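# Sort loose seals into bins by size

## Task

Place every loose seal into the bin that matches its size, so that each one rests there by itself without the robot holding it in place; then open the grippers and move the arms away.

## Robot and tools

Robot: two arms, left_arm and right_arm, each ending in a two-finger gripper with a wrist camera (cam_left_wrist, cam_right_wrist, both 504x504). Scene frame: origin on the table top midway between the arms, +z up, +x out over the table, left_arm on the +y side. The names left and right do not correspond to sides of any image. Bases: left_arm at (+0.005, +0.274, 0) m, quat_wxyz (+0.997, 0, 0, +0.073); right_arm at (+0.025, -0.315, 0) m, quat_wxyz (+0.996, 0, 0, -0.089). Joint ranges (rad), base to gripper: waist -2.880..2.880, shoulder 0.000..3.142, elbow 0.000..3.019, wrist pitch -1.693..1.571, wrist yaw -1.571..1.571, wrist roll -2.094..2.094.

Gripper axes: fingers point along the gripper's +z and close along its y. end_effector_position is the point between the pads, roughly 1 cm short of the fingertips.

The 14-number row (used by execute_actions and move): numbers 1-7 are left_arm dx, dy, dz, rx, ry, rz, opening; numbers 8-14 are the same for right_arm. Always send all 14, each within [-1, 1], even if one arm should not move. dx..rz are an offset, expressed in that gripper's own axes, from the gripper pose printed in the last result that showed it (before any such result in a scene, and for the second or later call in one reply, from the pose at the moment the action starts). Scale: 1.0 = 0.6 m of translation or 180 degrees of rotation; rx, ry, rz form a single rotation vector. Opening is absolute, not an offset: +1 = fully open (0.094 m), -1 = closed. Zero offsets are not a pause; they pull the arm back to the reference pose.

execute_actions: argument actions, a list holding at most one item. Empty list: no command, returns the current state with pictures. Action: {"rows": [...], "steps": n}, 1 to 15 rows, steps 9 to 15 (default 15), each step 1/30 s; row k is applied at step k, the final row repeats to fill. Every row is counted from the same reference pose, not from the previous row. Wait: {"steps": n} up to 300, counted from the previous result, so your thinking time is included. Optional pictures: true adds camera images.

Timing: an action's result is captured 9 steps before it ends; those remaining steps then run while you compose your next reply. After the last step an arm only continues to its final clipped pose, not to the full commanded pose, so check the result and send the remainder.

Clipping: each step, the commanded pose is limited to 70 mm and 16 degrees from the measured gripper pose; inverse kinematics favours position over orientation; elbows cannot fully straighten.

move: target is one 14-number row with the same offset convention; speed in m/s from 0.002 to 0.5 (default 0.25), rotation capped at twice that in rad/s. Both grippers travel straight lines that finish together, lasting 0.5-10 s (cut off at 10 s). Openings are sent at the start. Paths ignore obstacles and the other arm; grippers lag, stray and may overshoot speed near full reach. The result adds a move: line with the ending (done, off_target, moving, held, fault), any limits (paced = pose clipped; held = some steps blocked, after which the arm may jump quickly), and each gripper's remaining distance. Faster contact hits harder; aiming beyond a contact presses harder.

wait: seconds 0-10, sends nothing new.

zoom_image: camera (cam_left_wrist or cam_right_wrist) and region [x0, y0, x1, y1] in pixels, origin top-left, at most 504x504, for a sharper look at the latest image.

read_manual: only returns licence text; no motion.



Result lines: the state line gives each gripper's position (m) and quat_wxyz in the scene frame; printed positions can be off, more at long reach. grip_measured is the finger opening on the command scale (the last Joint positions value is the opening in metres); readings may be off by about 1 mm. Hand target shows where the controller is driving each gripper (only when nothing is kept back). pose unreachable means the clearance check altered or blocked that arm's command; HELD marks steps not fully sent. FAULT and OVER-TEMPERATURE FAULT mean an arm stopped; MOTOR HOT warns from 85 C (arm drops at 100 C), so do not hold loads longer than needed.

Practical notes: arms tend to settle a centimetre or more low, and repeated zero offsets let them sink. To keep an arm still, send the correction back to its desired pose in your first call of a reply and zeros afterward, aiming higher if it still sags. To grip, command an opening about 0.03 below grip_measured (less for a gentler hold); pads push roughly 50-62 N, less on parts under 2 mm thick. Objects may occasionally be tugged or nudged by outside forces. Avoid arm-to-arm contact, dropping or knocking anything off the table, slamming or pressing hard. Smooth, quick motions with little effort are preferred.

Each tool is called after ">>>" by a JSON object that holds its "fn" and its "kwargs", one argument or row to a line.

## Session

>>> {"fn": "execute_actions", "kwargs": {
  "actions": []
}}

Scene clock: 0.00 s of 6900.00 s.
left_arm: end_effector_position=(+0.4428, +0.7638, +0.1718) grip_measured=+1.000 end_effector_quat_wxyz=(+0.218, -0.535, +0.598, +0.556) | right_arm: end_effector_position=(+0.5376, -0.1315, +0.2685) grip_measured=+1.000 end_effector_quat_wxyz=(+0.001, +0.609, -0.758, +0.235)
Joint positions: left_arm=[ 0.451  1.924  1.424 -0.399 -1.197 -0.396  0.094] | right_arm=[ 0.665  1.694  1.686 -1.47   0.465 -0.888  0.094]
Joint velocities: left_arm=[-0.005  0.005 -0.002 -0.002 -0.022  0.007  0.   ] | right_arm=[ 0.005 -0.005 -0.007 -0.007 -0.022 -0.037  0.   ]
Hand target (left_arm): +0.448, +0.767, +0.181; +0.227, -0.539, +0.592, +0.555
Hand target (right_arm): +0.543, -0.129, +0.287; +0.019, -0.604, +0.760, -0.239

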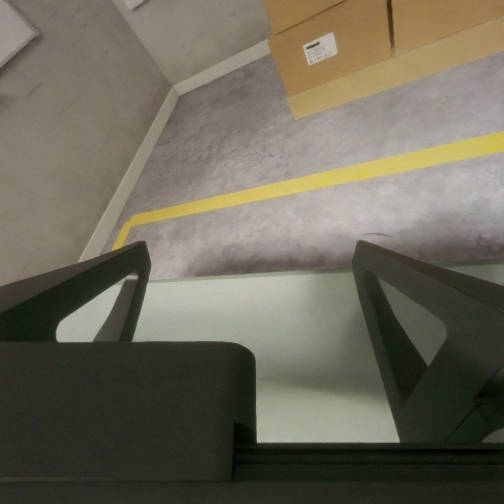

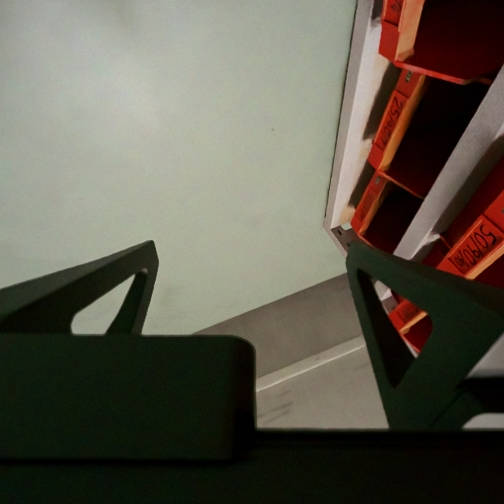

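>>> {"fn": "execute_actions", "kwargs": {
  "actions": []
}}

Scene clock: 2.00 s of 6900.00 s.
left_arm: end_effector_position=(+0.4428, +0.7638, +0.1718) grip_measured=+1.000 end_effector_quat_wxyz=(+0.218, -0.535, +0.598, +0.556) | right_arm: end_effector_position=(+0.5376, -0.1315, +0.2685) grip_measured=+1.000 end_effector_quat_wxyz=(+0.001, +0.609, -0.758, +0.235)
Joint positions: left_arm=[ 0.451  1.924  1.424 -0.399 -1.197 -0.396  0.094] | right_arm=[ 0.665  1.694  1.686 -1.47   0.465 -0.888  0.094]
Joint velocities: left_arm=[-0.005  0.005 -0.012 -0.022 -0.022 -0.037  0.   ] | right_arm=[-0.005  0.005 -0.017 -0.022 -0.022  0.007  0.   ]
Hand target (left_arm): +0.448, +0.767, +0.181; +0.227, -0.539, +0.592, +0.555
Hand target (right_arm): +0.543, -0.129, +0.287; +0.019, -0.604, +0.760, -0.239
Kept back: nothing.
Steps of this call (steps 1 to 60: nothing new was sent). Readings (end_effector_position):
1: left_arm (+0.4428, +0.7638, +0.1718) | right_arm (+0.5376, -0.1315, +0.2685)
2: left_arm (+0.4428, +0.7638, +0.1718) | right_arm (+0.5376, -0.1315, +0.2685)
4: left_arm (+0.4428, +0.7638, +0.1718) | right_arm (+0.5376, -0.1315, +0.2685)
8: left_arm (+0.4428, +0.7638, +0.1718) | right_arm (+0.5376, -0.1315, +0.2685)
60: the state above

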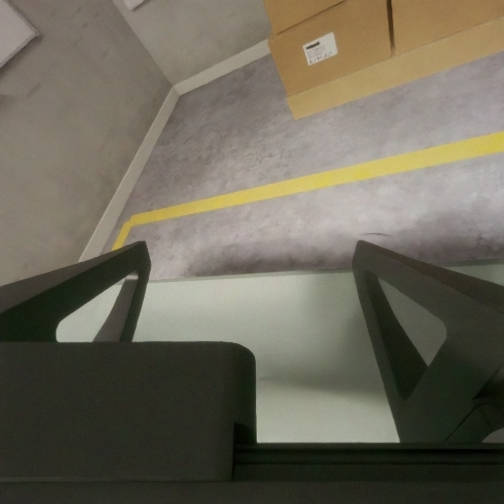

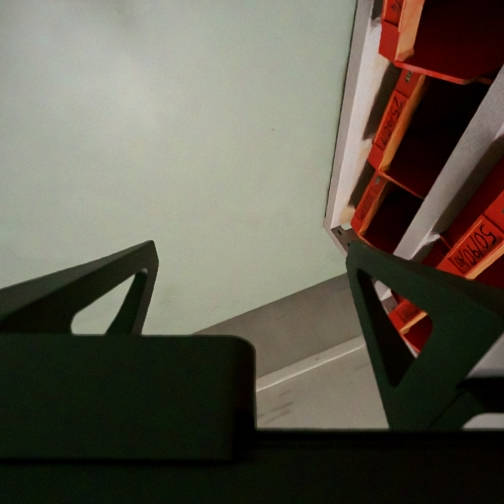

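>>> {"fn": "move", "kwargs": {
  "target": [0.067,0.464,-0.827,0.4916,0.0406,0.2714,1, 0.2495,0.194,-0.2435,-0.0486,-0.138,0.4546,1],
  "speed": 0.3
}}

Scene clock: 8.23 s of 6900.00 s.
left_arm: end_effector_position=(+0.3470, +0.2597, +0.3814) grip_measured=+1.000 end_effector_quat_wxyz=(+0.235, -0.010, +0.972, -0.002) | right_arm: end_effector_position=(+0.3493, -0.2005, +0.4053) grip_measured=+1.000 end_effector_quat_wxyz=(+0.253, -0.011, +0.968, -0.001)
Joint positions: left_arm=[-0.199  0.978  1.291 -1.411 -0.024 -0.067  0.094] | right_arm=[ 0.623  1.003  1.364 -1.463  0.209  0.372  0.094]
Joint velocities: left_arm=[ 0.005 -0.005 -0.012 -0.007 -0.022 -0.022  0.   ] | right_arm=[-0.005 -0.024 -0.022 -0.002  0.022  0.066  0.   ]
Hand target (left_arm): +0.345, +0.258, +0.405; +0.256, -0.005, +0.967, -0.004
Hand target (right_arm): +0.352, -0.201, +0.403; +0.256, +0.000, +0.967, +0.001
Off the commanded pose (left_arm): 0.021 m, 3 deg.
Off the commanded pose (right_arm): 0.005 m, 1 deg.
Kept back: nothing.
move: off_target (left_arm)

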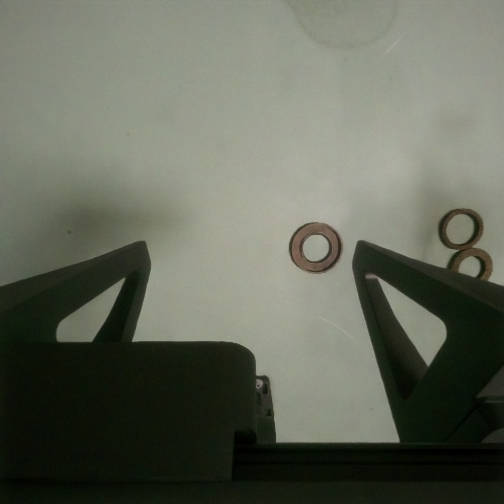

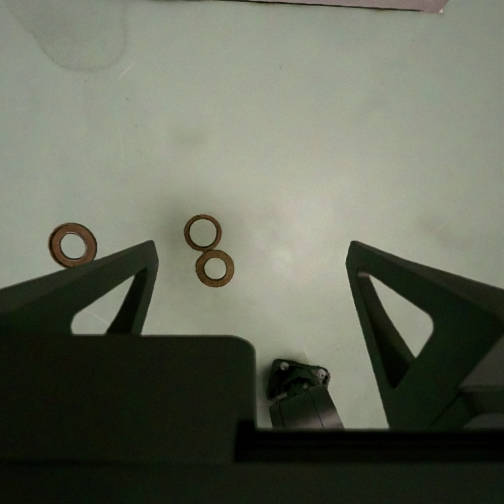

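>>> {"fn": "move", "kwargs": {
  "target": [0.128,0.067,-0.103,0,0.073,0,1, 0.164,-0.166,-0.045,0,0.0856,0,1],
  "speed": 0.3
}}

Scene clock: 11.40 s of 6900.00 s.
left_arm: end_effector_position=(+0.2490, +0.2984, +0.3928) grip_measured=+1.000 end_effector_quat_wxyz=(+0.170, -0.010, +0.985, +0.005) | right_arm: end_effector_position=(+0.2543, -0.3039, +0.3881) grip_measured=+1.000 end_effector_quat_wxyz=(+0.177, -0.003, +0.984, -0.000)
Joint positions: left_arm=[-0.026  0.839  1.291 -1.683  0.027  0.094  0.094] | right_arm=[ 0.247  0.788  1.254 -1.683  0.024  0.059  0.094]
Joint velocities: left_arm=[-0.024 -0.005 -0.027  0.007 -0.007 -0.037  0.   ] | right_arm=[ 0.005 -0.024  0.002 -0.007  0.037  0.007  0.   ]
Hand target (left_arm): +0.250, +0.300, +0.400; +0.171, -0.010, +0.985, +0.005
Hand target (right_arm): +0.254, -0.304, +0.382; +0.166, -0.011, +0.986, -0.002
Off the commanded pose (left_arm): 0.008 m, 6 deg.
Off the commanded pose (right_arm): 0.007 m, 7 deg.
joint sent to its limit (left arm) — the command would take joint 4 (wrist pitch) past its lower limit, so that joint was sent only as far as its limit.
joint sent to its limit (right arm) — the command would take joint 4 (wrist pitch) past its lower limit, so that joint was sent only as far as its limit.
Kept back: nothing.
move: off_target (left_arm, right_arm)

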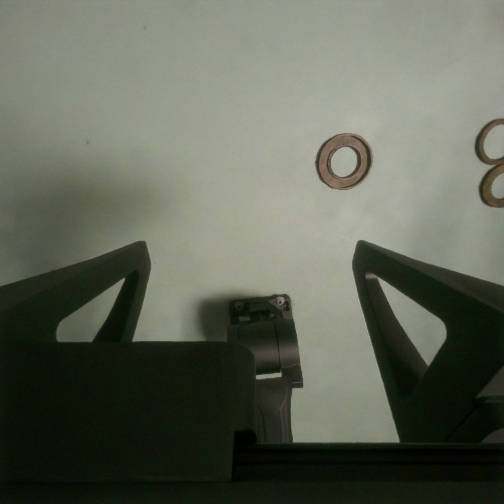

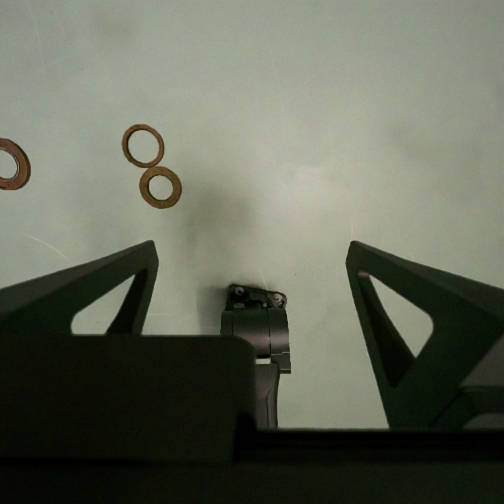

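>>> {"fn": "move", "kwargs": {
  "target": [-0.174,-0.08,0.509,0,-0.474,0,1, -0.159,0.09,0.509,0,-0.47,0,1],
  "speed": 0.3
}}

Scene clock: 15.37 s of 6900.00 s.
left_arm: end_effector_position=(+0.4468, +0.2545, +0.1324) grip_measured=+1.000 end_effector_quat_wxyz=(+0.737, -0.017, +0.676, +0.000) | right_arm: end_effector_position=(+0.4401, -0.2539, +0.1183) grip_measured=+1.000 end_effector_quat_wxyz=(+0.720, +0.002, +0.694, +0.006)
Joint positions: left_arm=[-0.233  1.748  0.287  1.547 -0.113 -0.016  0.094] | right_arm=[0.423 1.749 0.232 1.554 0.24  0.002 0.094]
Joint velocities: left_arm=[-0.015 -0.005  0.002 -0.002 -0.022 -0.037  0.   ] | right_arm=[ 0.005 -0.015 -0.002 -0.017 -0.022 -0.037  0.   ]
Hand target (left_arm): +0.451, +0.250, +0.141; +0.748, -0.014, +0.663, -0.001
Hand target (right_arm): +0.446, -0.248, +0.135; +0.738, -0.002, +0.675, +0.008
Off the commanded pose (left_arm): 0.008 m, 10 deg.
Off the commanded pose (right_arm): 0.020 m, 13 deg.
joint sent to its limit (left arm) — the command would take joint 4 (wrist pitch) past its upper limit, so that joint was sent only as far as its limit.
joint sent to its limit (right arm) — the command would take joint 4 (wrist pitch) past its upper limit, so that joint was sent only as far as its limit.
Kept back: nothing.
move: off_target (left_arm, right_arm)

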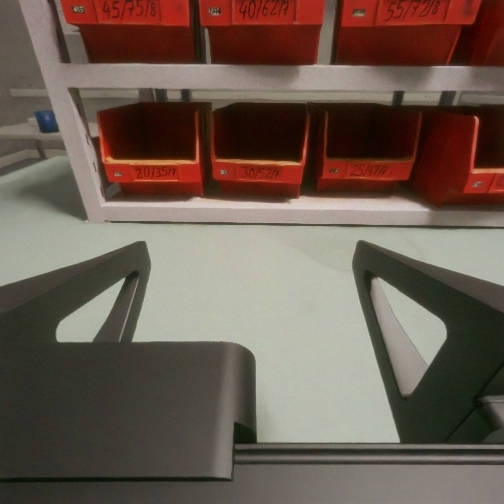

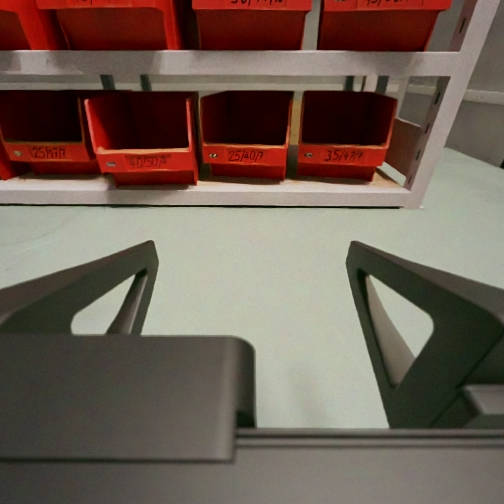

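>>> {"fn": "zoom_image", "kwargs": {
  "camera": "cam_left_wrist",
  "region": [0, 0, 504, 230]
}}

>>> {"fn": "zoom_image", "kwargs": {
  "camera": "cam_right_wrist",
  "region": [0, 0, 504, 230]
}}

Region (0, 0, 504, 230) of cam_left_wrist's 504x504 image, scaled by 1.000; it fills the top 230 rows of this view, and the rest is white.

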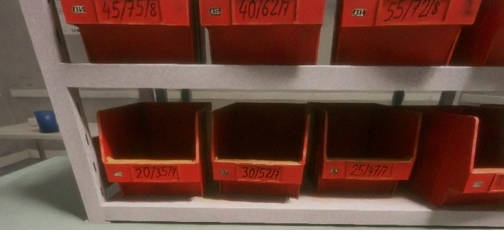

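Region (0, 0, 504, 230) of cam_right_wrist's 504x504 image, scaled by 1.000; it fills the top 230 rows of this view, and the rest is white.

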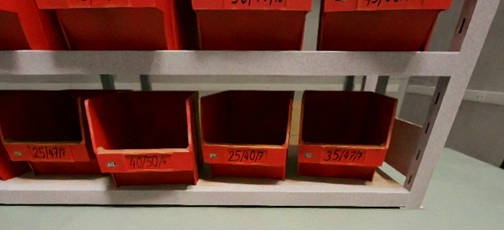

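>>> {"fn": "move", "kwargs": {
  "target": [-0.2,-0.2,0.05,0,0,0,1, -0.22,0.0,0.05,0,0,0,1],
  "speed": 0.3
}}

Scene clock: 17.30 s of 6900.00 s.
left_arm: end_effector_position=(+0.4609, +0.1394, +0.2423) grip_measured=+1.000 end_effector_quat_wxyz=(+0.730, -0.017, +0.683, -0.000) | right_arm: end_effector_position=(+0.4492, -0.2529, +0.2291) grip_measured=+1.000 end_effector_quat_wxyz=(+0.707, -0.004, +0.707, +0.005)
Joint positions: left_arm=[-0.599  1.316  0.459  0.932 -0.476  0.01   0.094] | right_arm=[0.413 1.114 0.326 0.787 0.221 0.002 0.094]
Joint velocities: left_arm=[-0.005 -0.015 -0.002 -0.002 -0.007 -0.007  0.   ] | right_arm=[-0.015  0.005 -0.002 -0.002 -0.081 -0.037  0.   ]
Hand target (left_arm): +0.467, +0.136, +0.256; +0.737, -0.018, +0.676, -0.000
Hand target (right_arm): +0.464, -0.254, +0.252; +0.720, +0.002, +0.694, +0.006
Off the commanded pose (left_arm): 0.017 m, 1 deg.
Off the commanded pose (right_arm): 0.028 m, 2 deg.
Kept back: nothing.
move: off_target (left_arm, right_arm)

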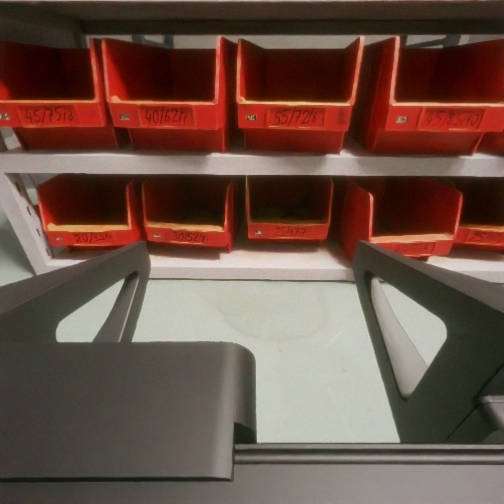

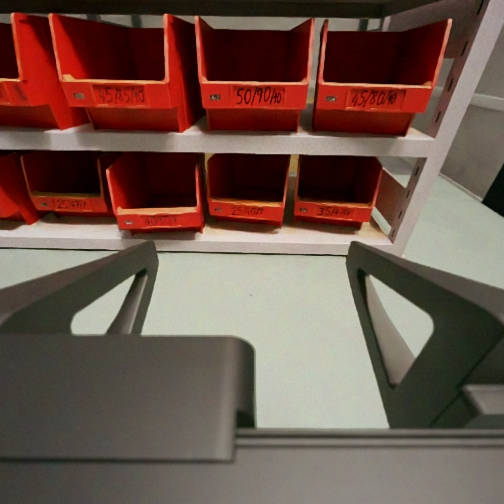

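>>> {"fn": "zoom_image", "kwargs": {
  "camera": "cam_right_wrist",
  "region": [0, 10, 460, 140]
}}

>>> {"fn": "zoom_image", "kwargs": {
  "camera": "cam_left_wrist",
  "region": [230, 30, 504, 160]
}}

Region (0, 10, 460, 140) of cam_right_wrist's 504x504 image, scaled by 1.096, with more detail than that image has; it fills the top 142 rows of this view, and the rest is white.

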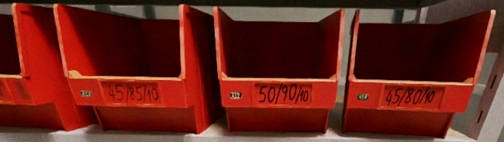

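Region (230, 30, 504, 160) of cam_left_wrist's 504x504 image, scaled by 1.839, with more detail than that image has; it fills the top 239 rows of this view, and the rest is white.

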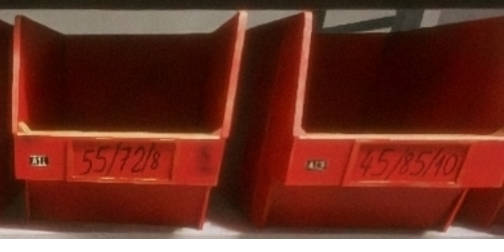

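>>> {"fn": "move", "kwargs": {
  "target": [-0.113,0.6,-0.26,0,0,0,1, 0.182,0.605,-0.302,-0.243,0.1737,-0.072,1],
  "speed": 0.3
}}

Scene clock: 24.43 s of 6900.00 s.
left_arm: end_effector_position=(+0.2927, +0.4892, +0.2781) grip_measured=+1.000 end_effector_quat_wxyz=(+0.722, -0.028, +0.691, -0.008) | right_arm: end_effector_position=(+0.2538, +0.0836, +0.0918) grip_measured=+1.000 end_effector_quat_wxyz=(+0.422, -0.353, +0.818, +0.166)
Joint positions: left_arm=[ 0.924  0.916  0.342  0.657  1.038 -0.123  0.094] | right_arm=[1.342 1.352 0.544 0.143 0.308 0.2   0.094]
Joint velocities: left_arm=[-0.005 -0.005  0.002  0.012  0.007 -0.037  0.   ] | right_arm=[-0.005 -0.015  0.017 -0.027 -0.051  0.007  0.   ]
Hand target (left_arm): +0.297, +0.496, +0.297; +0.730, -0.015, +0.683, +0.002
Hand target (right_arm): +0.261, +0.106, +0.117; +0.436, -0.339, +0.813, +0.186
Off the commanded pose (left_arm): 0.015 m, 2 deg.
Off the commanded pose (right_arm): 0.039 m, 3 deg.
Kept back: nothing.
After step 90, 2.07 s passed at rest.
move: off_target (left_arm, right_arm)

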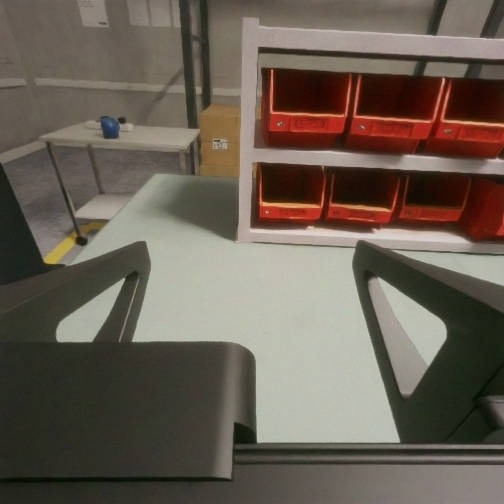

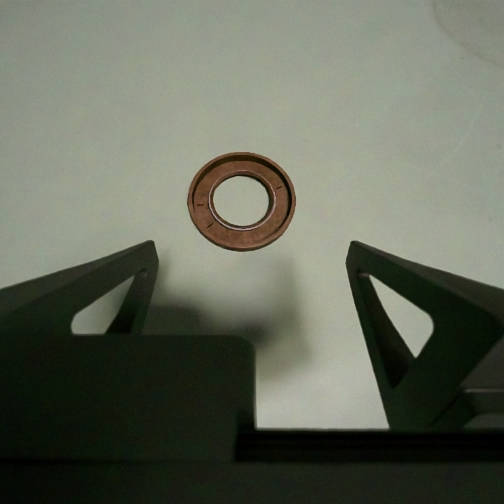

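>>> {"fn": "move", "kwargs": {
  "target": [-0.03,0.01,0,0,0,0,1, 0.06,0.018,0.092,0,0,0.0104,1],
  "speed": 0.1
}}

Scene clock: 27.23 s of 6900.00 s.
left_arm: end_effector_position=(+0.2911, +0.4877, +0.2731) grip_measured=+1.000 end_effector_quat_wxyz=(+0.714, -0.039, +0.698, -0.024) | right_arm: end_effector_position=(+0.2590, +0.0957, +0.0190) grip_measured=+1.000 end_effector_quat_wxyz=(+0.408, -0.352, +0.827, +0.157)
Joint positions: left_arm=[ 0.93   0.906  0.342  0.608  1.052 -0.127  0.094] | right_arm=[1.342 1.605 0.544 0.356 0.308 0.216 0.094]
Joint velocities: left_arm=[-0.015  0.005  0.007  0.007  0.037 -0.007  0.   ] | right_arm=[ 0.005 -0.005 -0.012 -0.002 -0.037 -0.037  0.   ]
Hand target (left_arm): +0.291, +0.495, +0.296; +0.722, -0.028, +0.691, -0.008
Hand target (right_arm): +0.264, +0.106, +0.030; +0.419, -0.339, +0.824, +0.172
Off the commanded pose (left_arm): 0.024 m, 3 deg.
Off the commanded pose (right_arm): 0.016 m, 3 deg.
Kept back: nothing.
move: off_target (left_arm, right_arm)

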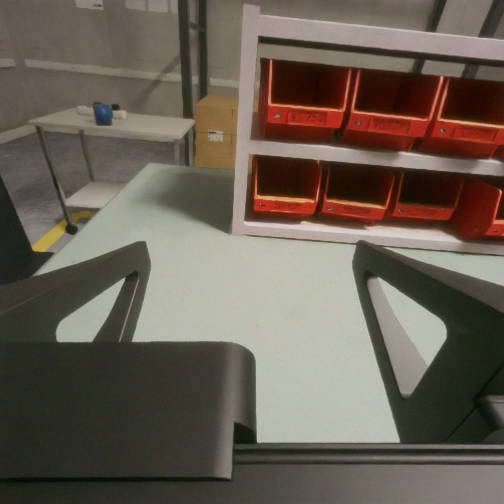

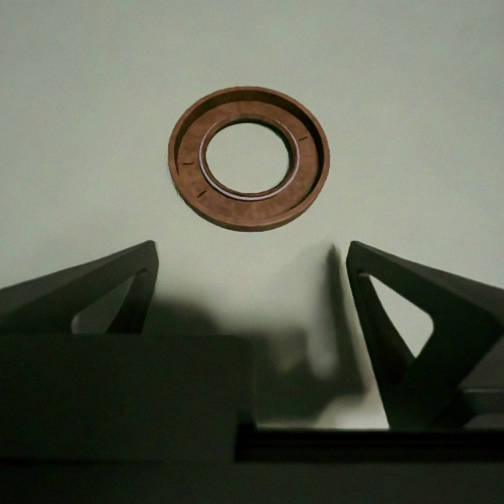

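>>> {"fn": "move", "kwargs": {
  "target": [-0.035,0.012,0,0,0,0,1, -0.0893,0.0098,0.092,0,0,0.018,1],
  "speed": 0.04
}}

Scene clock: 30.57 s of 6900.00 s.
left_arm: end_effector_position=(+0.2888, +0.4866, +0.2664) grip_measured=+1.000 end_effector_quat_wxyz=(+0.705, -0.052, +0.706, -0.041) | right_arm: end_effector_position=(+0.2943, +0.1372, +0.0154) grip_measured=+1.000 end_effector_quat_wxyz=(+0.396, -0.342, +0.838, +0.157)
Joint positions: left_arm=[ 0.938  0.898  0.342  0.551  1.068 -0.127  0.094] | right_arm=[1.301 1.706 0.7   0.283 0.272 0.224 0.094]
Joint velocities: left_arm=[ 0.005 -0.005  0.002 -0.012  0.007  0.022  0.   ] | right_arm=[ 0.005  0.005  0.002 -0.012 -0.037 -0.051  0.   ]
Hand target (left_arm): +0.290, +0.495, +0.293; +0.715, -0.039, +0.698, -0.024
Hand target (right_arm): +0.307, +0.154, +0.027; +0.404, -0.329, +0.837, +0.168
Off the commanded pose (left_arm): 0.029 m, 3 deg.
Off the commanded pose (right_arm): 0.025 m, 2 deg.
Kept back: nothing.
move: off_target (left_arm, right_arm)

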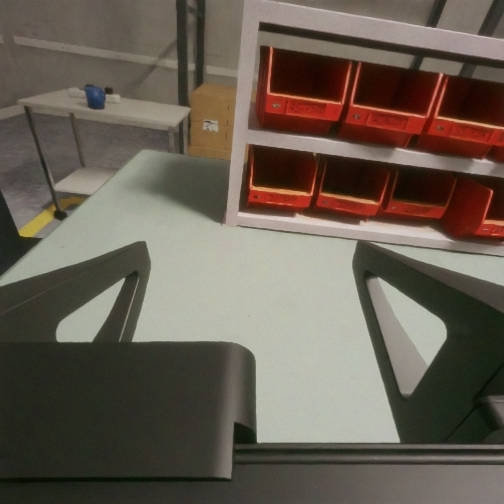

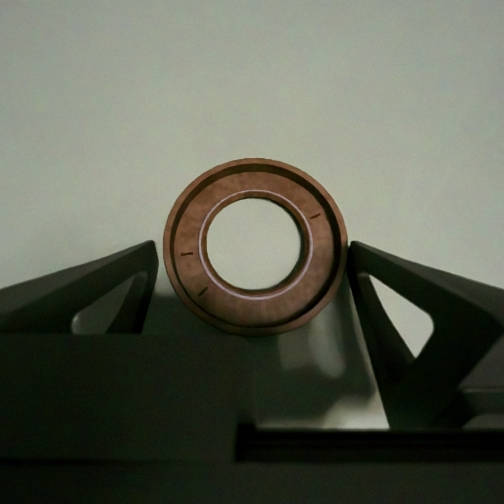

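>>> {"fn": "move", "kwargs": {
  "target": [-0.07,0.012,0,0,-0.02,0,1, -0.052,0.005,0.0265,0,0,0,1],
  "speed": 0.03
}}

Scene clock: 33.37 s of 6900.00 s.
left_arm: end_effector_position=(+0.2877, +0.4896, +0.2781) grip_measured=+1.000 end_effector_quat_wxyz=(+0.713, -0.073, +0.695, -0.063) | right_arm: end_effector_position=(+0.2997, +0.1436, +0.0159) grip_measured=+1.000 end_effector_quat_wxyz=(+0.384, -0.345, +0.843, +0.151)
Joint positions: left_arm=[ 0.947  0.898  0.352  0.597  1.075 -0.237  0.094] | right_arm=[1.293 1.713 0.74  0.221 0.262 0.224 0.094]
Joint velocities: left_arm=[ 0.005 -0.005 -0.007 -0.017  0.037 -0.007  0.   ] | right_arm=[-0.015 -0.015 -0.012 -0.017 -0.037 -0.066  0.   ]
Hand target (left_arm): +0.288, +0.497, +0.307; +0.727, -0.053, +0.683, -0.040
Hand target (right_arm): +0.314, +0.161, +0.030; +0.396, -0.342, +0.837, +0.158
Off the commanded pose (left_arm): 0.030 m, 4 deg.
Off the commanded pose (right_arm): 0.027 m, 2 deg.
Kept back: nothing.
move: off_target (left_arm, right_arm)

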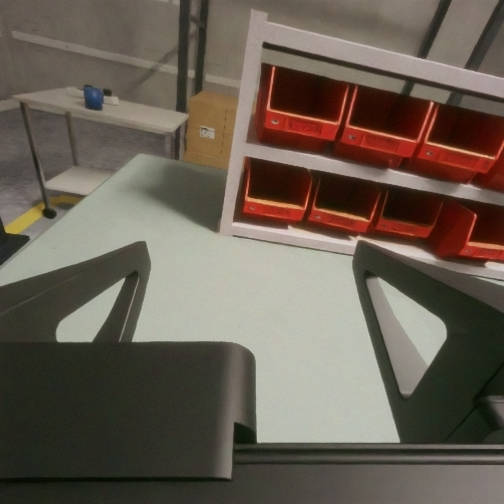

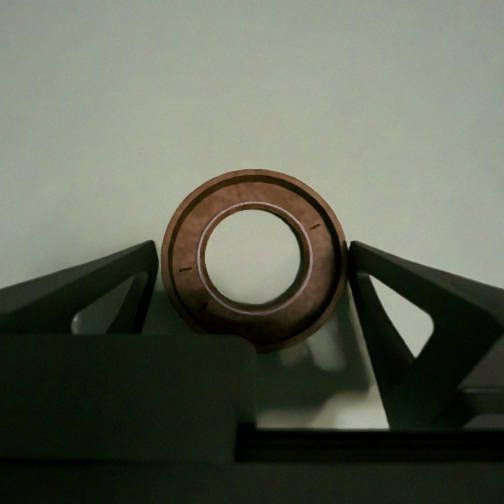

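>>> {"fn": "execute_actions", "kwargs": {
  "actions": [
    {"rows": [[-0.06,0.0,0,0,-0.02,0,1, -0.02,0.003,0.005,0,0,0,0.86]], "steps": 15}
  ],
  "pictures": true
}}

Scene clock: 33.97 s of 6900.00 s.
left_arm: end_effector_position=(+0.2868, +0.4887, +0.2869) grip_measured=+1.000 end_effector_quat_wxyz=(+0.720, -0.084, +0.685, -0.073) | right_arm: end_effector_position=(+0.2992, +0.1428, +0.0148) grip_measured=+0.879 end_effector_quat_wxyz=(+0.381, -0.347, +0.844, +0.149)
Joint positions: left_arm=[ 0.947  0.888  0.352  0.634  1.07  -0.308  0.094] | right_arm=[1.293 1.713 0.74  0.214 0.261 0.224 0.088]
Joint velocities: left_arm=[-0.005 -0.024  0.007  0.149 -0.007 -0.271  0.   ] | right_arm=[ 0.005 -0.015 -0.007 -0.017 -0.007  0.051  0.   ]
Steps of this call (steps 1 to 12: nothing new was sent; steps 13 to 18: the first 6 steps of this action). Readings (end_effector_position):
13: left_arm (+0.2876, +0.4897, +0.2789) | right_arm (+0.2995, +0.1432, +0.0154)
14: left_arm (+0.2875, +0.4897, +0.2803) | right_arm (+0.2992, +0.1427, +0.0148)
16: left_arm (+0.2871, +0.4892, +0.2842) | right_arm (+0.2992, +0.1428, +0.0148)
18: the state above

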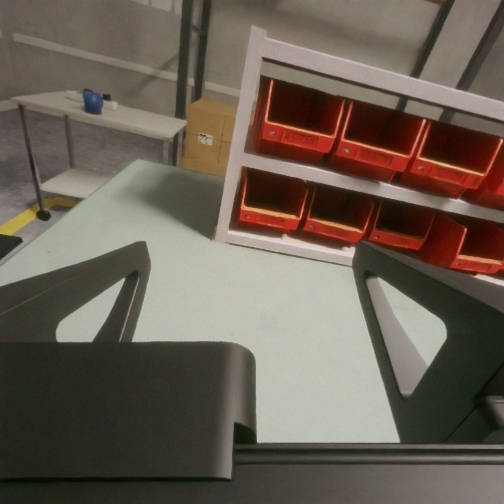

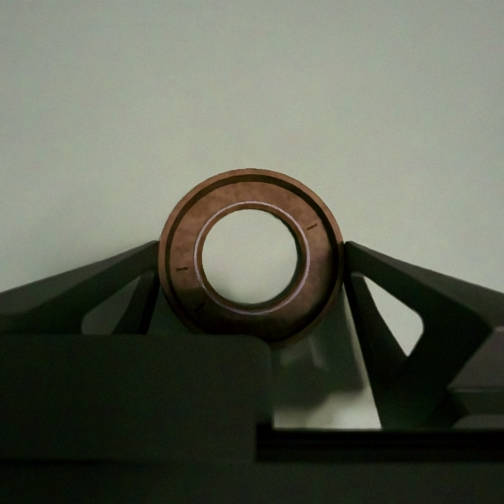

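>>> {"fn": "move", "kwargs": {
  "target": [-0.01,0.0,0,0,-0.0,0,1, -0.125,0.0,-0.108,0,0,0,0.845],
  "speed": 0.1
}}

Scene clock: 36.00 s of 6900.00 s.
left_arm: end_effector_position=(+0.2868, +0.4886, +0.2857) grip_measured=+1.000 end_effector_quat_wxyz=(+0.718, -0.090, +0.686, -0.079) | right_arm: end_effector_position=(+0.2875, +0.1188, +0.0782) grip_measured=+0.879 end_effector_quat_wxyz=(+0.356, -0.357, +0.855, +0.127)
Joint positions: left_arm=[ 0.947  0.888  0.352  0.625  1.071 -0.317  0.094] | right_arm=[ 1.293  1.497  0.758 -0.095  0.261  0.224  0.088]
Joint velocities: left_arm=[-0.015 -0.015  0.002 -0.007  0.022 -0.037  0.   ] | right_arm=[ 0.005 -0.005 -0.012  0.007  0.051  0.066  0.   ]
Hand target (left_arm): +0.286, +0.490, +0.293; +0.720, -0.084, +0.685, -0.073
Hand target (right_arm): +0.298, +0.143, +0.115; +0.381, -0.347, +0.844, +0.149
Off your previous action's commanded pose (left_arm): 0.025 m, 3 deg at its last step (step 9 of this call).
Off your previous action's commanded pose (right_arm): 0.014 m, 0 deg at its last step (step 9 of this call).
Off the commanded pose (left_arm): 0.007 m, 1 deg.
Off the commanded pose (right_arm): 0.046 m, 4 deg.
Kept back: nothing.
move: off_target (right_arm)

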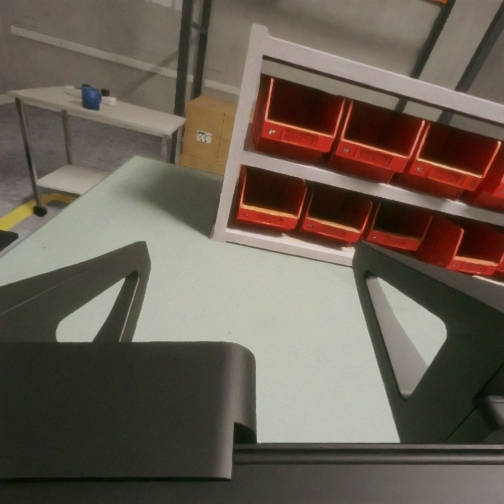

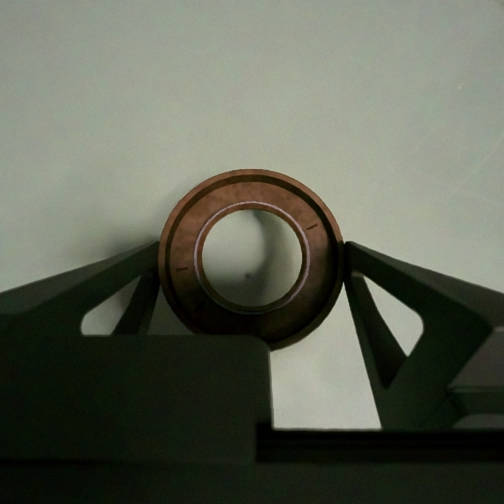

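>>> {"fn": "move", "kwargs": {
  "target": [0.467,-0.88,0.0247,0.0916,0.2081,0.1046,1, -0.3027,-0.8563,-0.3427,0.2139,-0.173,0.1306,0.845],
  "speed": 0.25
}}

Scene clock: 42.90 s of 6900.00 s.
left_arm: end_effector_position=(+0.3081, -0.0757, +0.1239) grip_measured=+1.000 end_effector_quat_wxyz=(+0.469, +0.155, +0.867, -0.073) | right_arm: end_effector_position=(+0.6132, -0.2480, +0.3280) grip_measured=+0.879 end_effector_quat_wxyz=(+0.600, -0.009, +0.800, -0.006)
Joint positions: left_arm=[-1.211  1.335  0.632 -0.023 -0.594 -0.438  0.094] | right_arm=[0.336 1.32  1.009 0.024 0.15  0.024 0.088]
Joint velocities: left_arm=[ 0.005 -0.015  0.002 -0.002 -0.081 -0.081  0.   ] | right_arm=[-0.015  0.005 -0.007 -0.007 -0.007  0.051 -0.   ]
Hand target (left_arm): +0.312, -0.087, +0.133; +0.471, +0.151, +0.865, -0.080
Hand target (right_arm): +0.628, -0.247, +0.375; +0.632, -0.001, +0.775, +0.003
Off the commanded pose (left_arm): 0.024 m, 1 deg.
Off the commanded pose (right_arm): 0.046 m, 4 deg.
Kept back: nothing.
After step 90, 1.00 s passed at rest.
move: off_target (left_arm, right_arm); limits=paced

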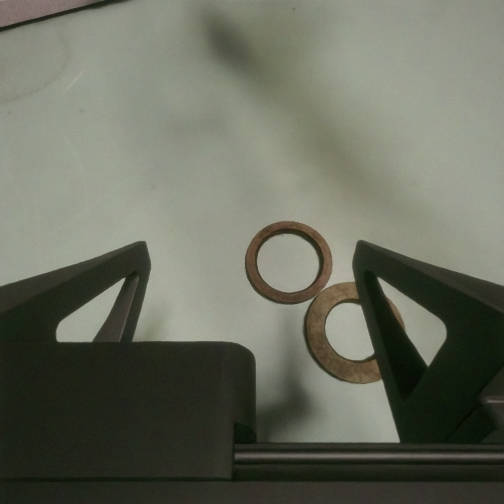

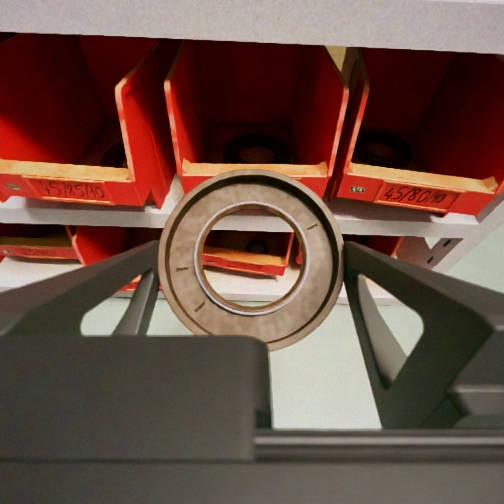

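>>> {"fn": "move", "kwargs": {
  "target": [0.0465,-0.065,0.1215,0,0,0,1, -0.118,-0.003,0.1426,0,-0.024,0,0.845],
  "speed": 0.1
}}

Scene clock: 46.07 s of 6900.00 s.
left_arm: end_effector_position=(+0.3274, -0.1107, +0.0513) grip_measured=+1.000 end_effector_quat_wxyz=(+0.458, +0.162, +0.872, -0.060) | right_arm: end_effector_position=(+0.6951, -0.2435, +0.3180) grip_measured=+0.879 end_effector_quat_wxyz=(+0.595, -0.010, +0.804, -0.003)
Joint positions: left_arm=[-1.211  1.614  0.69   0.16  -0.594 -0.439  0.094] | right_arm=[0.317 1.538 1.215 0.024 0.126 0.022 0.088]
Joint velocities: left_arm=[-0.005 -0.015 -0.002 -0.007  0.007  0.037  0.   ] | right_arm=[ 0.015 -0.005 -0.002  0.007 -0.037  0.066 -0.001]
Hand target (left_arm): +0.336, -0.126, +0.060; +0.469, +0.155, +0.867, -0.073
Hand target (right_arm): +0.710, -0.248, +0.371; +0.630, -0.009, +0.776, -0.005
Off the commanded pose (left_arm): 0.021 m, 2 deg.
Off the commanded pose (right_arm): 0.058 m, 5 deg.
Kept back: nothing.
move: off_target (left_arm, right_arm)

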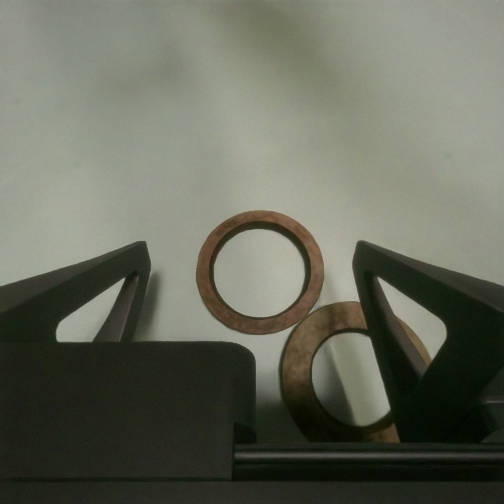

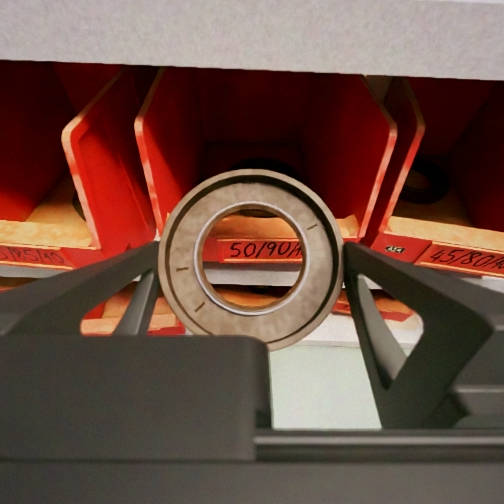

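>>> {"fn": "move", "kwargs": {
  "target": [0.0138,-0.0243,0.049,0,0,-0.03,1, -0.147,-0.026,0.142,0,-0.024,0,0.845],
  "speed": 0.04
}}

Scene clock: 51.57 s of 6900.00 s.
left_arm: end_effector_position=(+0.3302, -0.1162, +0.0238) grip_measured=+1.000 end_effector_quat_wxyz=(+0.447, +0.131, +0.882, -0.070) | right_arm: end_effector_position=(+0.7838, -0.2503, +0.3269) grip_measured=+0.879 end_effector_quat_wxyz=(+0.594, -0.009, +0.804, +0.001)
Joint positions: left_arm=[-1.211  1.698  0.707  0.199 -0.593 -0.521  0.094] | right_arm=[ 0.284  1.75   1.508 -0.058  0.088  0.018  0.088]
Joint velocities: left_arm=[ 0.005  0.005  0.002 -0.002  0.022  0.022  0.   ] | right_arm=[ 0.005  0.005 -0.017 -0.012 -0.037 -0.037  0.001]
Hand target (left_arm): +0.340, -0.129, +0.027; +0.455, +0.121, +0.879, -0.082
Hand target (right_arm): +0.797, -0.256, +0.377; +0.625, -0.010, +0.780, -0.003
Off the commanded pose (left_arm): 0.018 m, 2 deg.
Off the commanded pose (right_arm): 0.055 m, 4 deg.
Kept back: nothing.
move: off_target (left_arm, right_arm)

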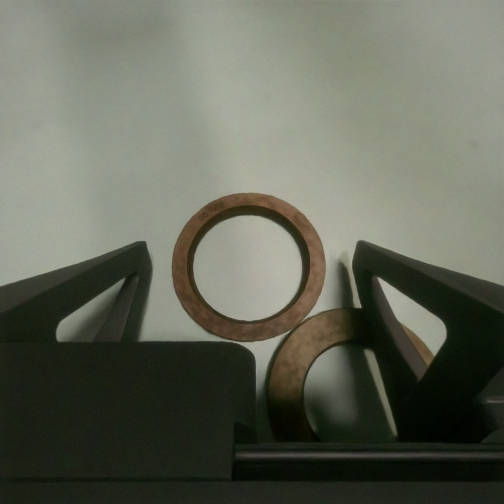

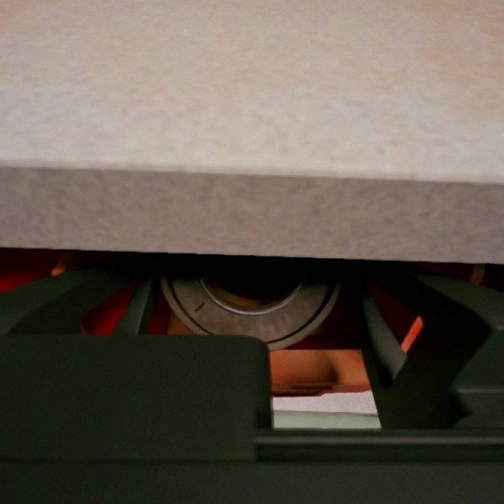

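>>> {"fn": "move", "kwargs": {
  "target": [-0.012,-0.013,0.022,0,0.04,0,1, -0.086,-0.01,-0.003,0,-0.024,0,1],
  "speed": 0.03
}}

Scene clock: 56.77 s of 6900.00 s.
left_arm: end_effector_position=(+0.3333, -0.1227, +0.0183) grip_measured=+1.000 end_effector_quat_wxyz=(+0.392, +0.141, +0.907, -0.060) | right_arm: end_effector_position=(+0.7838, -0.2493, +0.3268) grip_measured=+1.000 end_effector_quat_wxyz=(+0.594, -0.011, +0.805, +0.003)
Joint positions: left_arm=[-1.189  1.698  0.781  0.012 -0.512 -0.554  0.094] | right_arm=[ 0.284  1.75   1.508 -0.059  0.082  0.017  0.094]
Joint velocities: left_arm=[ 0.005 -0.024  0.002 -0.012  0.066  0.007  0.   ] | right_arm=[-0.005 -0.005 -0.022  0.007  0.022 -0.081  0.   ]
Hand target (left_arm): +0.342, -0.128, +0.022; +0.392, +0.135, +0.908, -0.060
Hand target (right_arm): +0.793, -0.255, +0.377; +0.624, -0.010, +0.781, +0.002
Off the commanded pose (left_arm): 0.011 m, 1 deg.
Off the commanded pose (right_arm): 0.052 m, 4 deg.
Kept back: nothing.
move: off_target (left_arm, right_arm)

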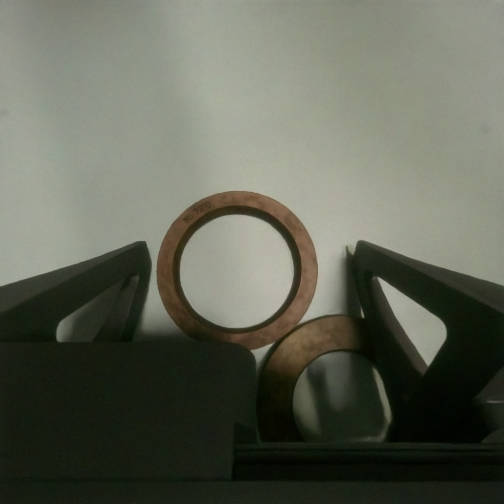

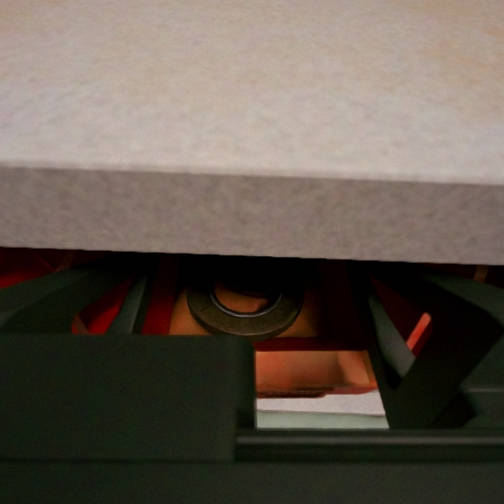

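>>> {"fn": "move", "kwargs": {
  "target": [-0.0147,0.021,0.006,0,0,0,1, 0.007,0,-0.311,0,-0.024,0,1],
  "speed": 0.1
}}

Scene clock: 60.20 s of 6900.00 s.
left_arm: end_effector_position=(+0.3403, -0.1178, +0.0180) grip_measured=+1.000 end_effector_quat_wxyz=(+0.388, +0.142, +0.909, -0.060) | right_arm: end_effector_position=(+0.6082, -0.2579, +0.3773) grip_measured=+1.000 end_effector_quat_wxyz=(+0.620, -0.010, +0.785, +0.001)
Joint positions: left_arm=[-1.166  1.696  0.781  0.011 -0.491 -0.536  0.094] | right_arm=[ 0.31   1.267  1.062 -0.03   0.115  0.017  0.094]
Joint velocities: left_arm=[-0.015  0.015 -0.007 -0.007 -0.037  0.007  0.   ] | right_arm=[ 0.005 -0.015 -0.012 -0.012  0.022  0.037  0.   ]
Hand target (left_arm): +0.346, -0.114, +0.022; +0.392, +0.141, +0.907, -0.059
Hand target (right_arm): +0.604, -0.253, +0.379; +0.624, -0.011, +0.782, +0.004
Off the commanded pose (left_arm): 0.008 m, 1 deg.
Off the commanded pose (right_arm): 0.006 m, 1 deg.
Kept back: nothing.
move: done

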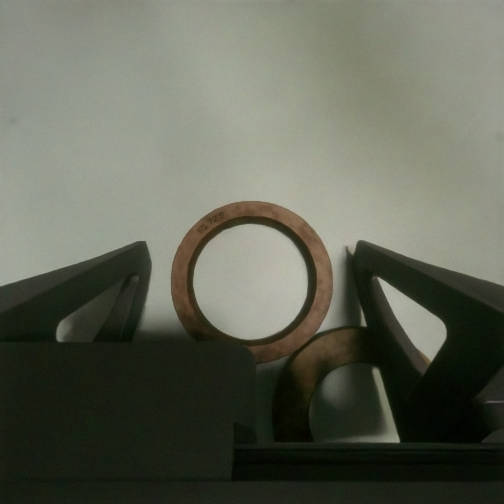

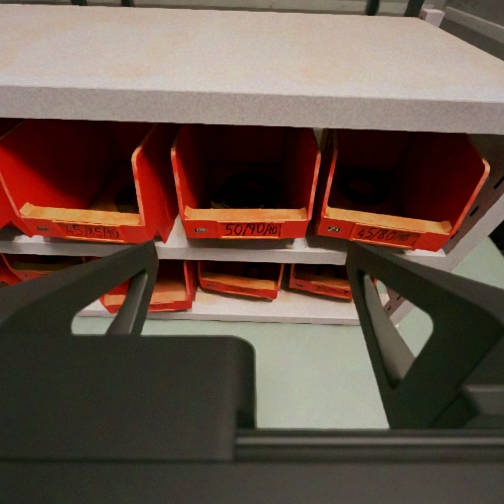

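>>> {"fn": "move", "kwargs": {
  "target": [0.016,0,-0.0077,0,0,0,1, 0.05,-0.167,-0.243,0,0,0,1],
  "speed": 0.12
}}

Scene clock: 63.43 s of 6900.00 s.
left_arm: end_effector_position=(+0.3388, -0.1165, +0.0173) grip_measured=+1.000 end_effector_quat_wxyz=(+0.390, +0.134, +0.909, -0.061) | right_arm: end_effector_position=(+0.4637, -0.3594, +0.3910) grip_measured=+1.000 end_effector_quat_wxyz=(+0.625, -0.005, +0.780, +0.006)
Joint positions: left_arm=[-1.17   1.696  0.775  0.018 -0.501 -0.554  0.094] | right_arm=[ 0.008  0.844  0.808 -0.188 -0.181 -0.038  0.094]
Joint velocities: left_arm=[-0.005 -0.015 -0.007  0.017  0.037  0.037  0.   ] | right_arm=[ 0.005 -0.005  0.012  0.007  0.022 -0.066  0.   ]
Hand target (left_arm): +0.331, -0.115, +0.014; +0.388, +0.143, +0.909, -0.060
Hand target (right_arm): +0.461, -0.361, +0.385; +0.620, -0.010, +0.784, +0.001
Off the commanded pose (left_arm): 0.009 m, 1 deg.
Off the commanded pose (right_arm): 0.009 m, 1 deg.
Kept back: nothing.
move: done

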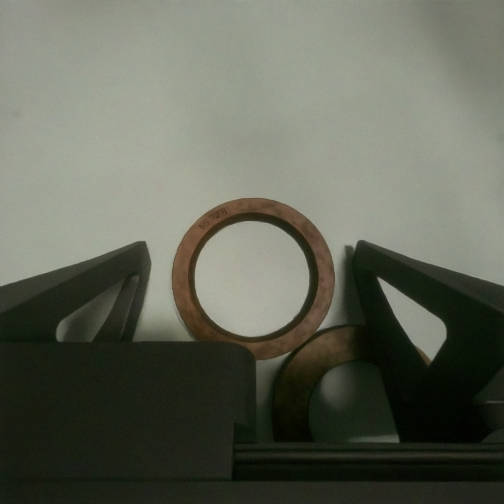

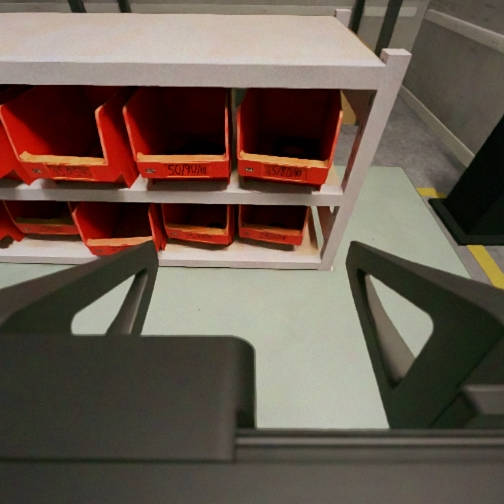

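>>> {"fn": "move", "kwargs": {
  "target": [0.022,0,-0.016,0,0,0,1, 0,0,0,0,0,0,1],
  "speed": 0.03
}}

Scene clock: 64.60 s of 6900.00 s.
left_arm: end_effector_position=(+0.3317, -0.1125, +0.0172) grip_measured=+1.000 end_effector_quat_wxyz=(+0.393, +0.128, +0.909, -0.060) | right_arm: end_effector_position=(+0.4637, -0.3594, +0.3910) grip_measured=+1.000 end_effector_quat_wxyz=(+0.625, -0.006, +0.780, +0.006)
Joint positions: left_arm=[-1.183  1.685  0.757  0.02  -0.519 -0.577  0.094] | right_arm=[ 0.008  0.844  0.808 -0.188 -0.181 -0.04   0.094]
Joint velocities: left_arm=[-0.024 -0.005 -0.012 -0.037 -0.022 -0.007  0.   ] | right_arm=[-0.005 -0.015 -0.022  0.002  0.022  0.066  0.   ]
Hand target (left_arm): +0.324, -0.112, +0.015; +0.390, +0.134, +0.909, -0.061
Hand target (right_arm): +0.464, -0.359, +0.391; +0.625, -0.005, +0.780, +0.006
Off the commanded pose (left_arm): 0.009 m, 1 deg.
Off the commanded pose (right_arm): 0.000 m, 0 deg.
Kept back: nothing.
move: done

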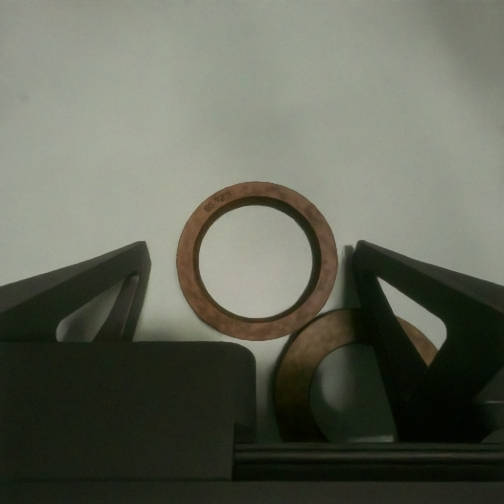

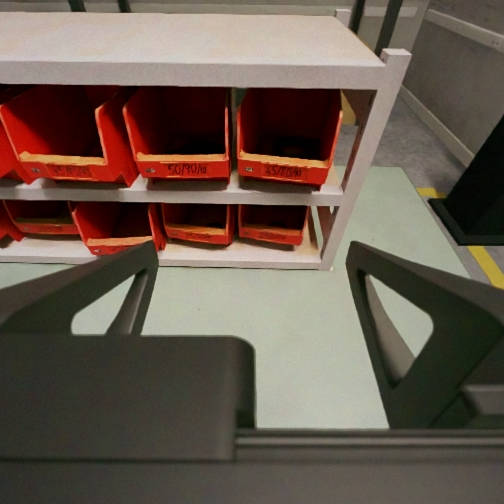

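>>> {"fn": "execute_actions", "kwargs": {
  "actions": [
    {"rows": [[0,0,0,0,0,0,0.45, 0,0,0,0,0,0,1]], "steps": 15}
  ],
  "pictures": false
}}

>>> {"fn": "execute_actions", "kwargs": {
  "actions": [
    {"rows": [[0,0,0,0,0,0,0.45, 0,0,0,0,0,0,1]], "steps": 12}
  ],
  "pictures": true
}}

Scene clock: 65.27 s of 6900.00 s.
left_arm: end_effector_position=(+0.3318, -0.1124, +0.0173) grip_measured=+0.496 end_effector_quat_wxyz=(+0.393, +0.127, +0.909, -0.059) | right_arm: end_effector_position=(+0.4637, -0.3594, +0.3910) grip_measured=+1.000 end_effector_quat_wxyz=(+0.625, -0.006, +0.780, +0.006)
Joint positions: left_arm=[-1.183  1.685  0.757  0.02  -0.52  -0.577  0.07 ] | right_arm=[ 0.008  0.844  0.808 -0.188 -0.181 -0.04   0.094]
Joint velocities: left_arm=[ 0.005 -0.005 -0.007  0.017 -0.037  0.022  0.001] | right_arm=[-0.005 -0.005  0.007 -0.012  0.051 -0.037  0.   ]
Steps of this call (steps 1 to 14: nothing new was sent; steps 15 to 20: the first 6 steps of this action). Readings (end_effector_position):
15: left_arm (+0.3318, -0.1124, +0.0172) | right_arm (+0.4637, -0.3594, +0.3910)
16: left_arm (+0.3317, -0.1125, +0.0172) | right_arm (+0.4637, -0.3594, +0.3910)
18: left_arm (+0.3318, -0.1124, +0.0173) | right_arm (+0.4637, -0.3594, +0.3910)
20: the state above

Scene clock: 65.67 s of 6900.00 s.
left_arm: end_effector_position=(+0.3318, -0.1124, +0.0173) grip_measured=+0.496 end_effector_quat_wxyz=(+0.393, +0.127, +0.909, -0.059) | right_arm: end_effector_position=(+0.4637, -0.3594, +0.3910) grip_measured=+1.000 end_effector_quat_wxyz=(+0.625, -0.006, +0.780, +0.006)
Joint positions: left_arm=[-1.183  1.685  0.757  0.02  -0.52  -0.577  0.07 ] | right_arm=[ 0.008  0.844  0.808 -0.188 -0.181 -0.04   0.094]
Joint velocities: left_arm=[-0.005 -0.015  0.002  0.002 -0.051 -0.081 -0.001] | right_arm=[-0.005 -0.005 -0.002 -0.002  0.037 -0.037  0.   ]
Off your previous action's commanded pose (left_arm): 0.000 m, 0 deg at its last step (step 9 of this call).
Off your previous action's commanded pose (right_arm): 0.000 m, 0 deg at its last step (step 9 of this call).
Steps of this call (steps 1 to 9: the last 9 steps of your previous action; steps 10 to 12: the first 3 steps of this action, its rows measured from where the robot was after step 9). Readings (end_effector_position):
9: left_arm (+0.3318, -0.1124, +0.0173) | right_arm (+0.4637, -0.3594, +0.3910)
10: left_arm (+0.3318, -0.1124, +0.0173) | right_arm (+0.4637, -0.3594, +0.3910)
11: left_arm (+0.3318, -0.1124, +0.0173) | right_arm (+0.4637, -0.3594, +0.3910)
12: the state above

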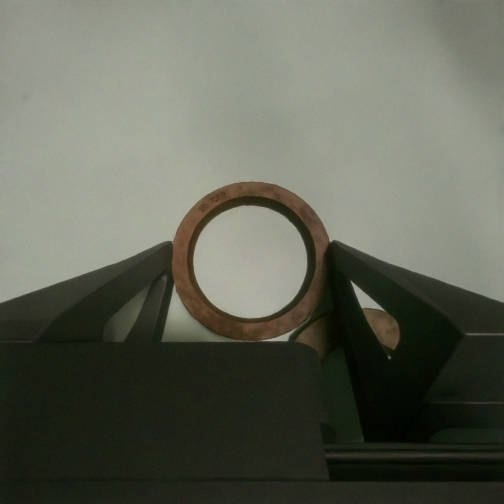

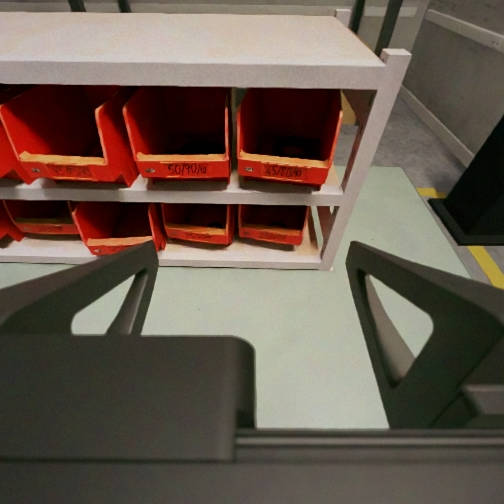

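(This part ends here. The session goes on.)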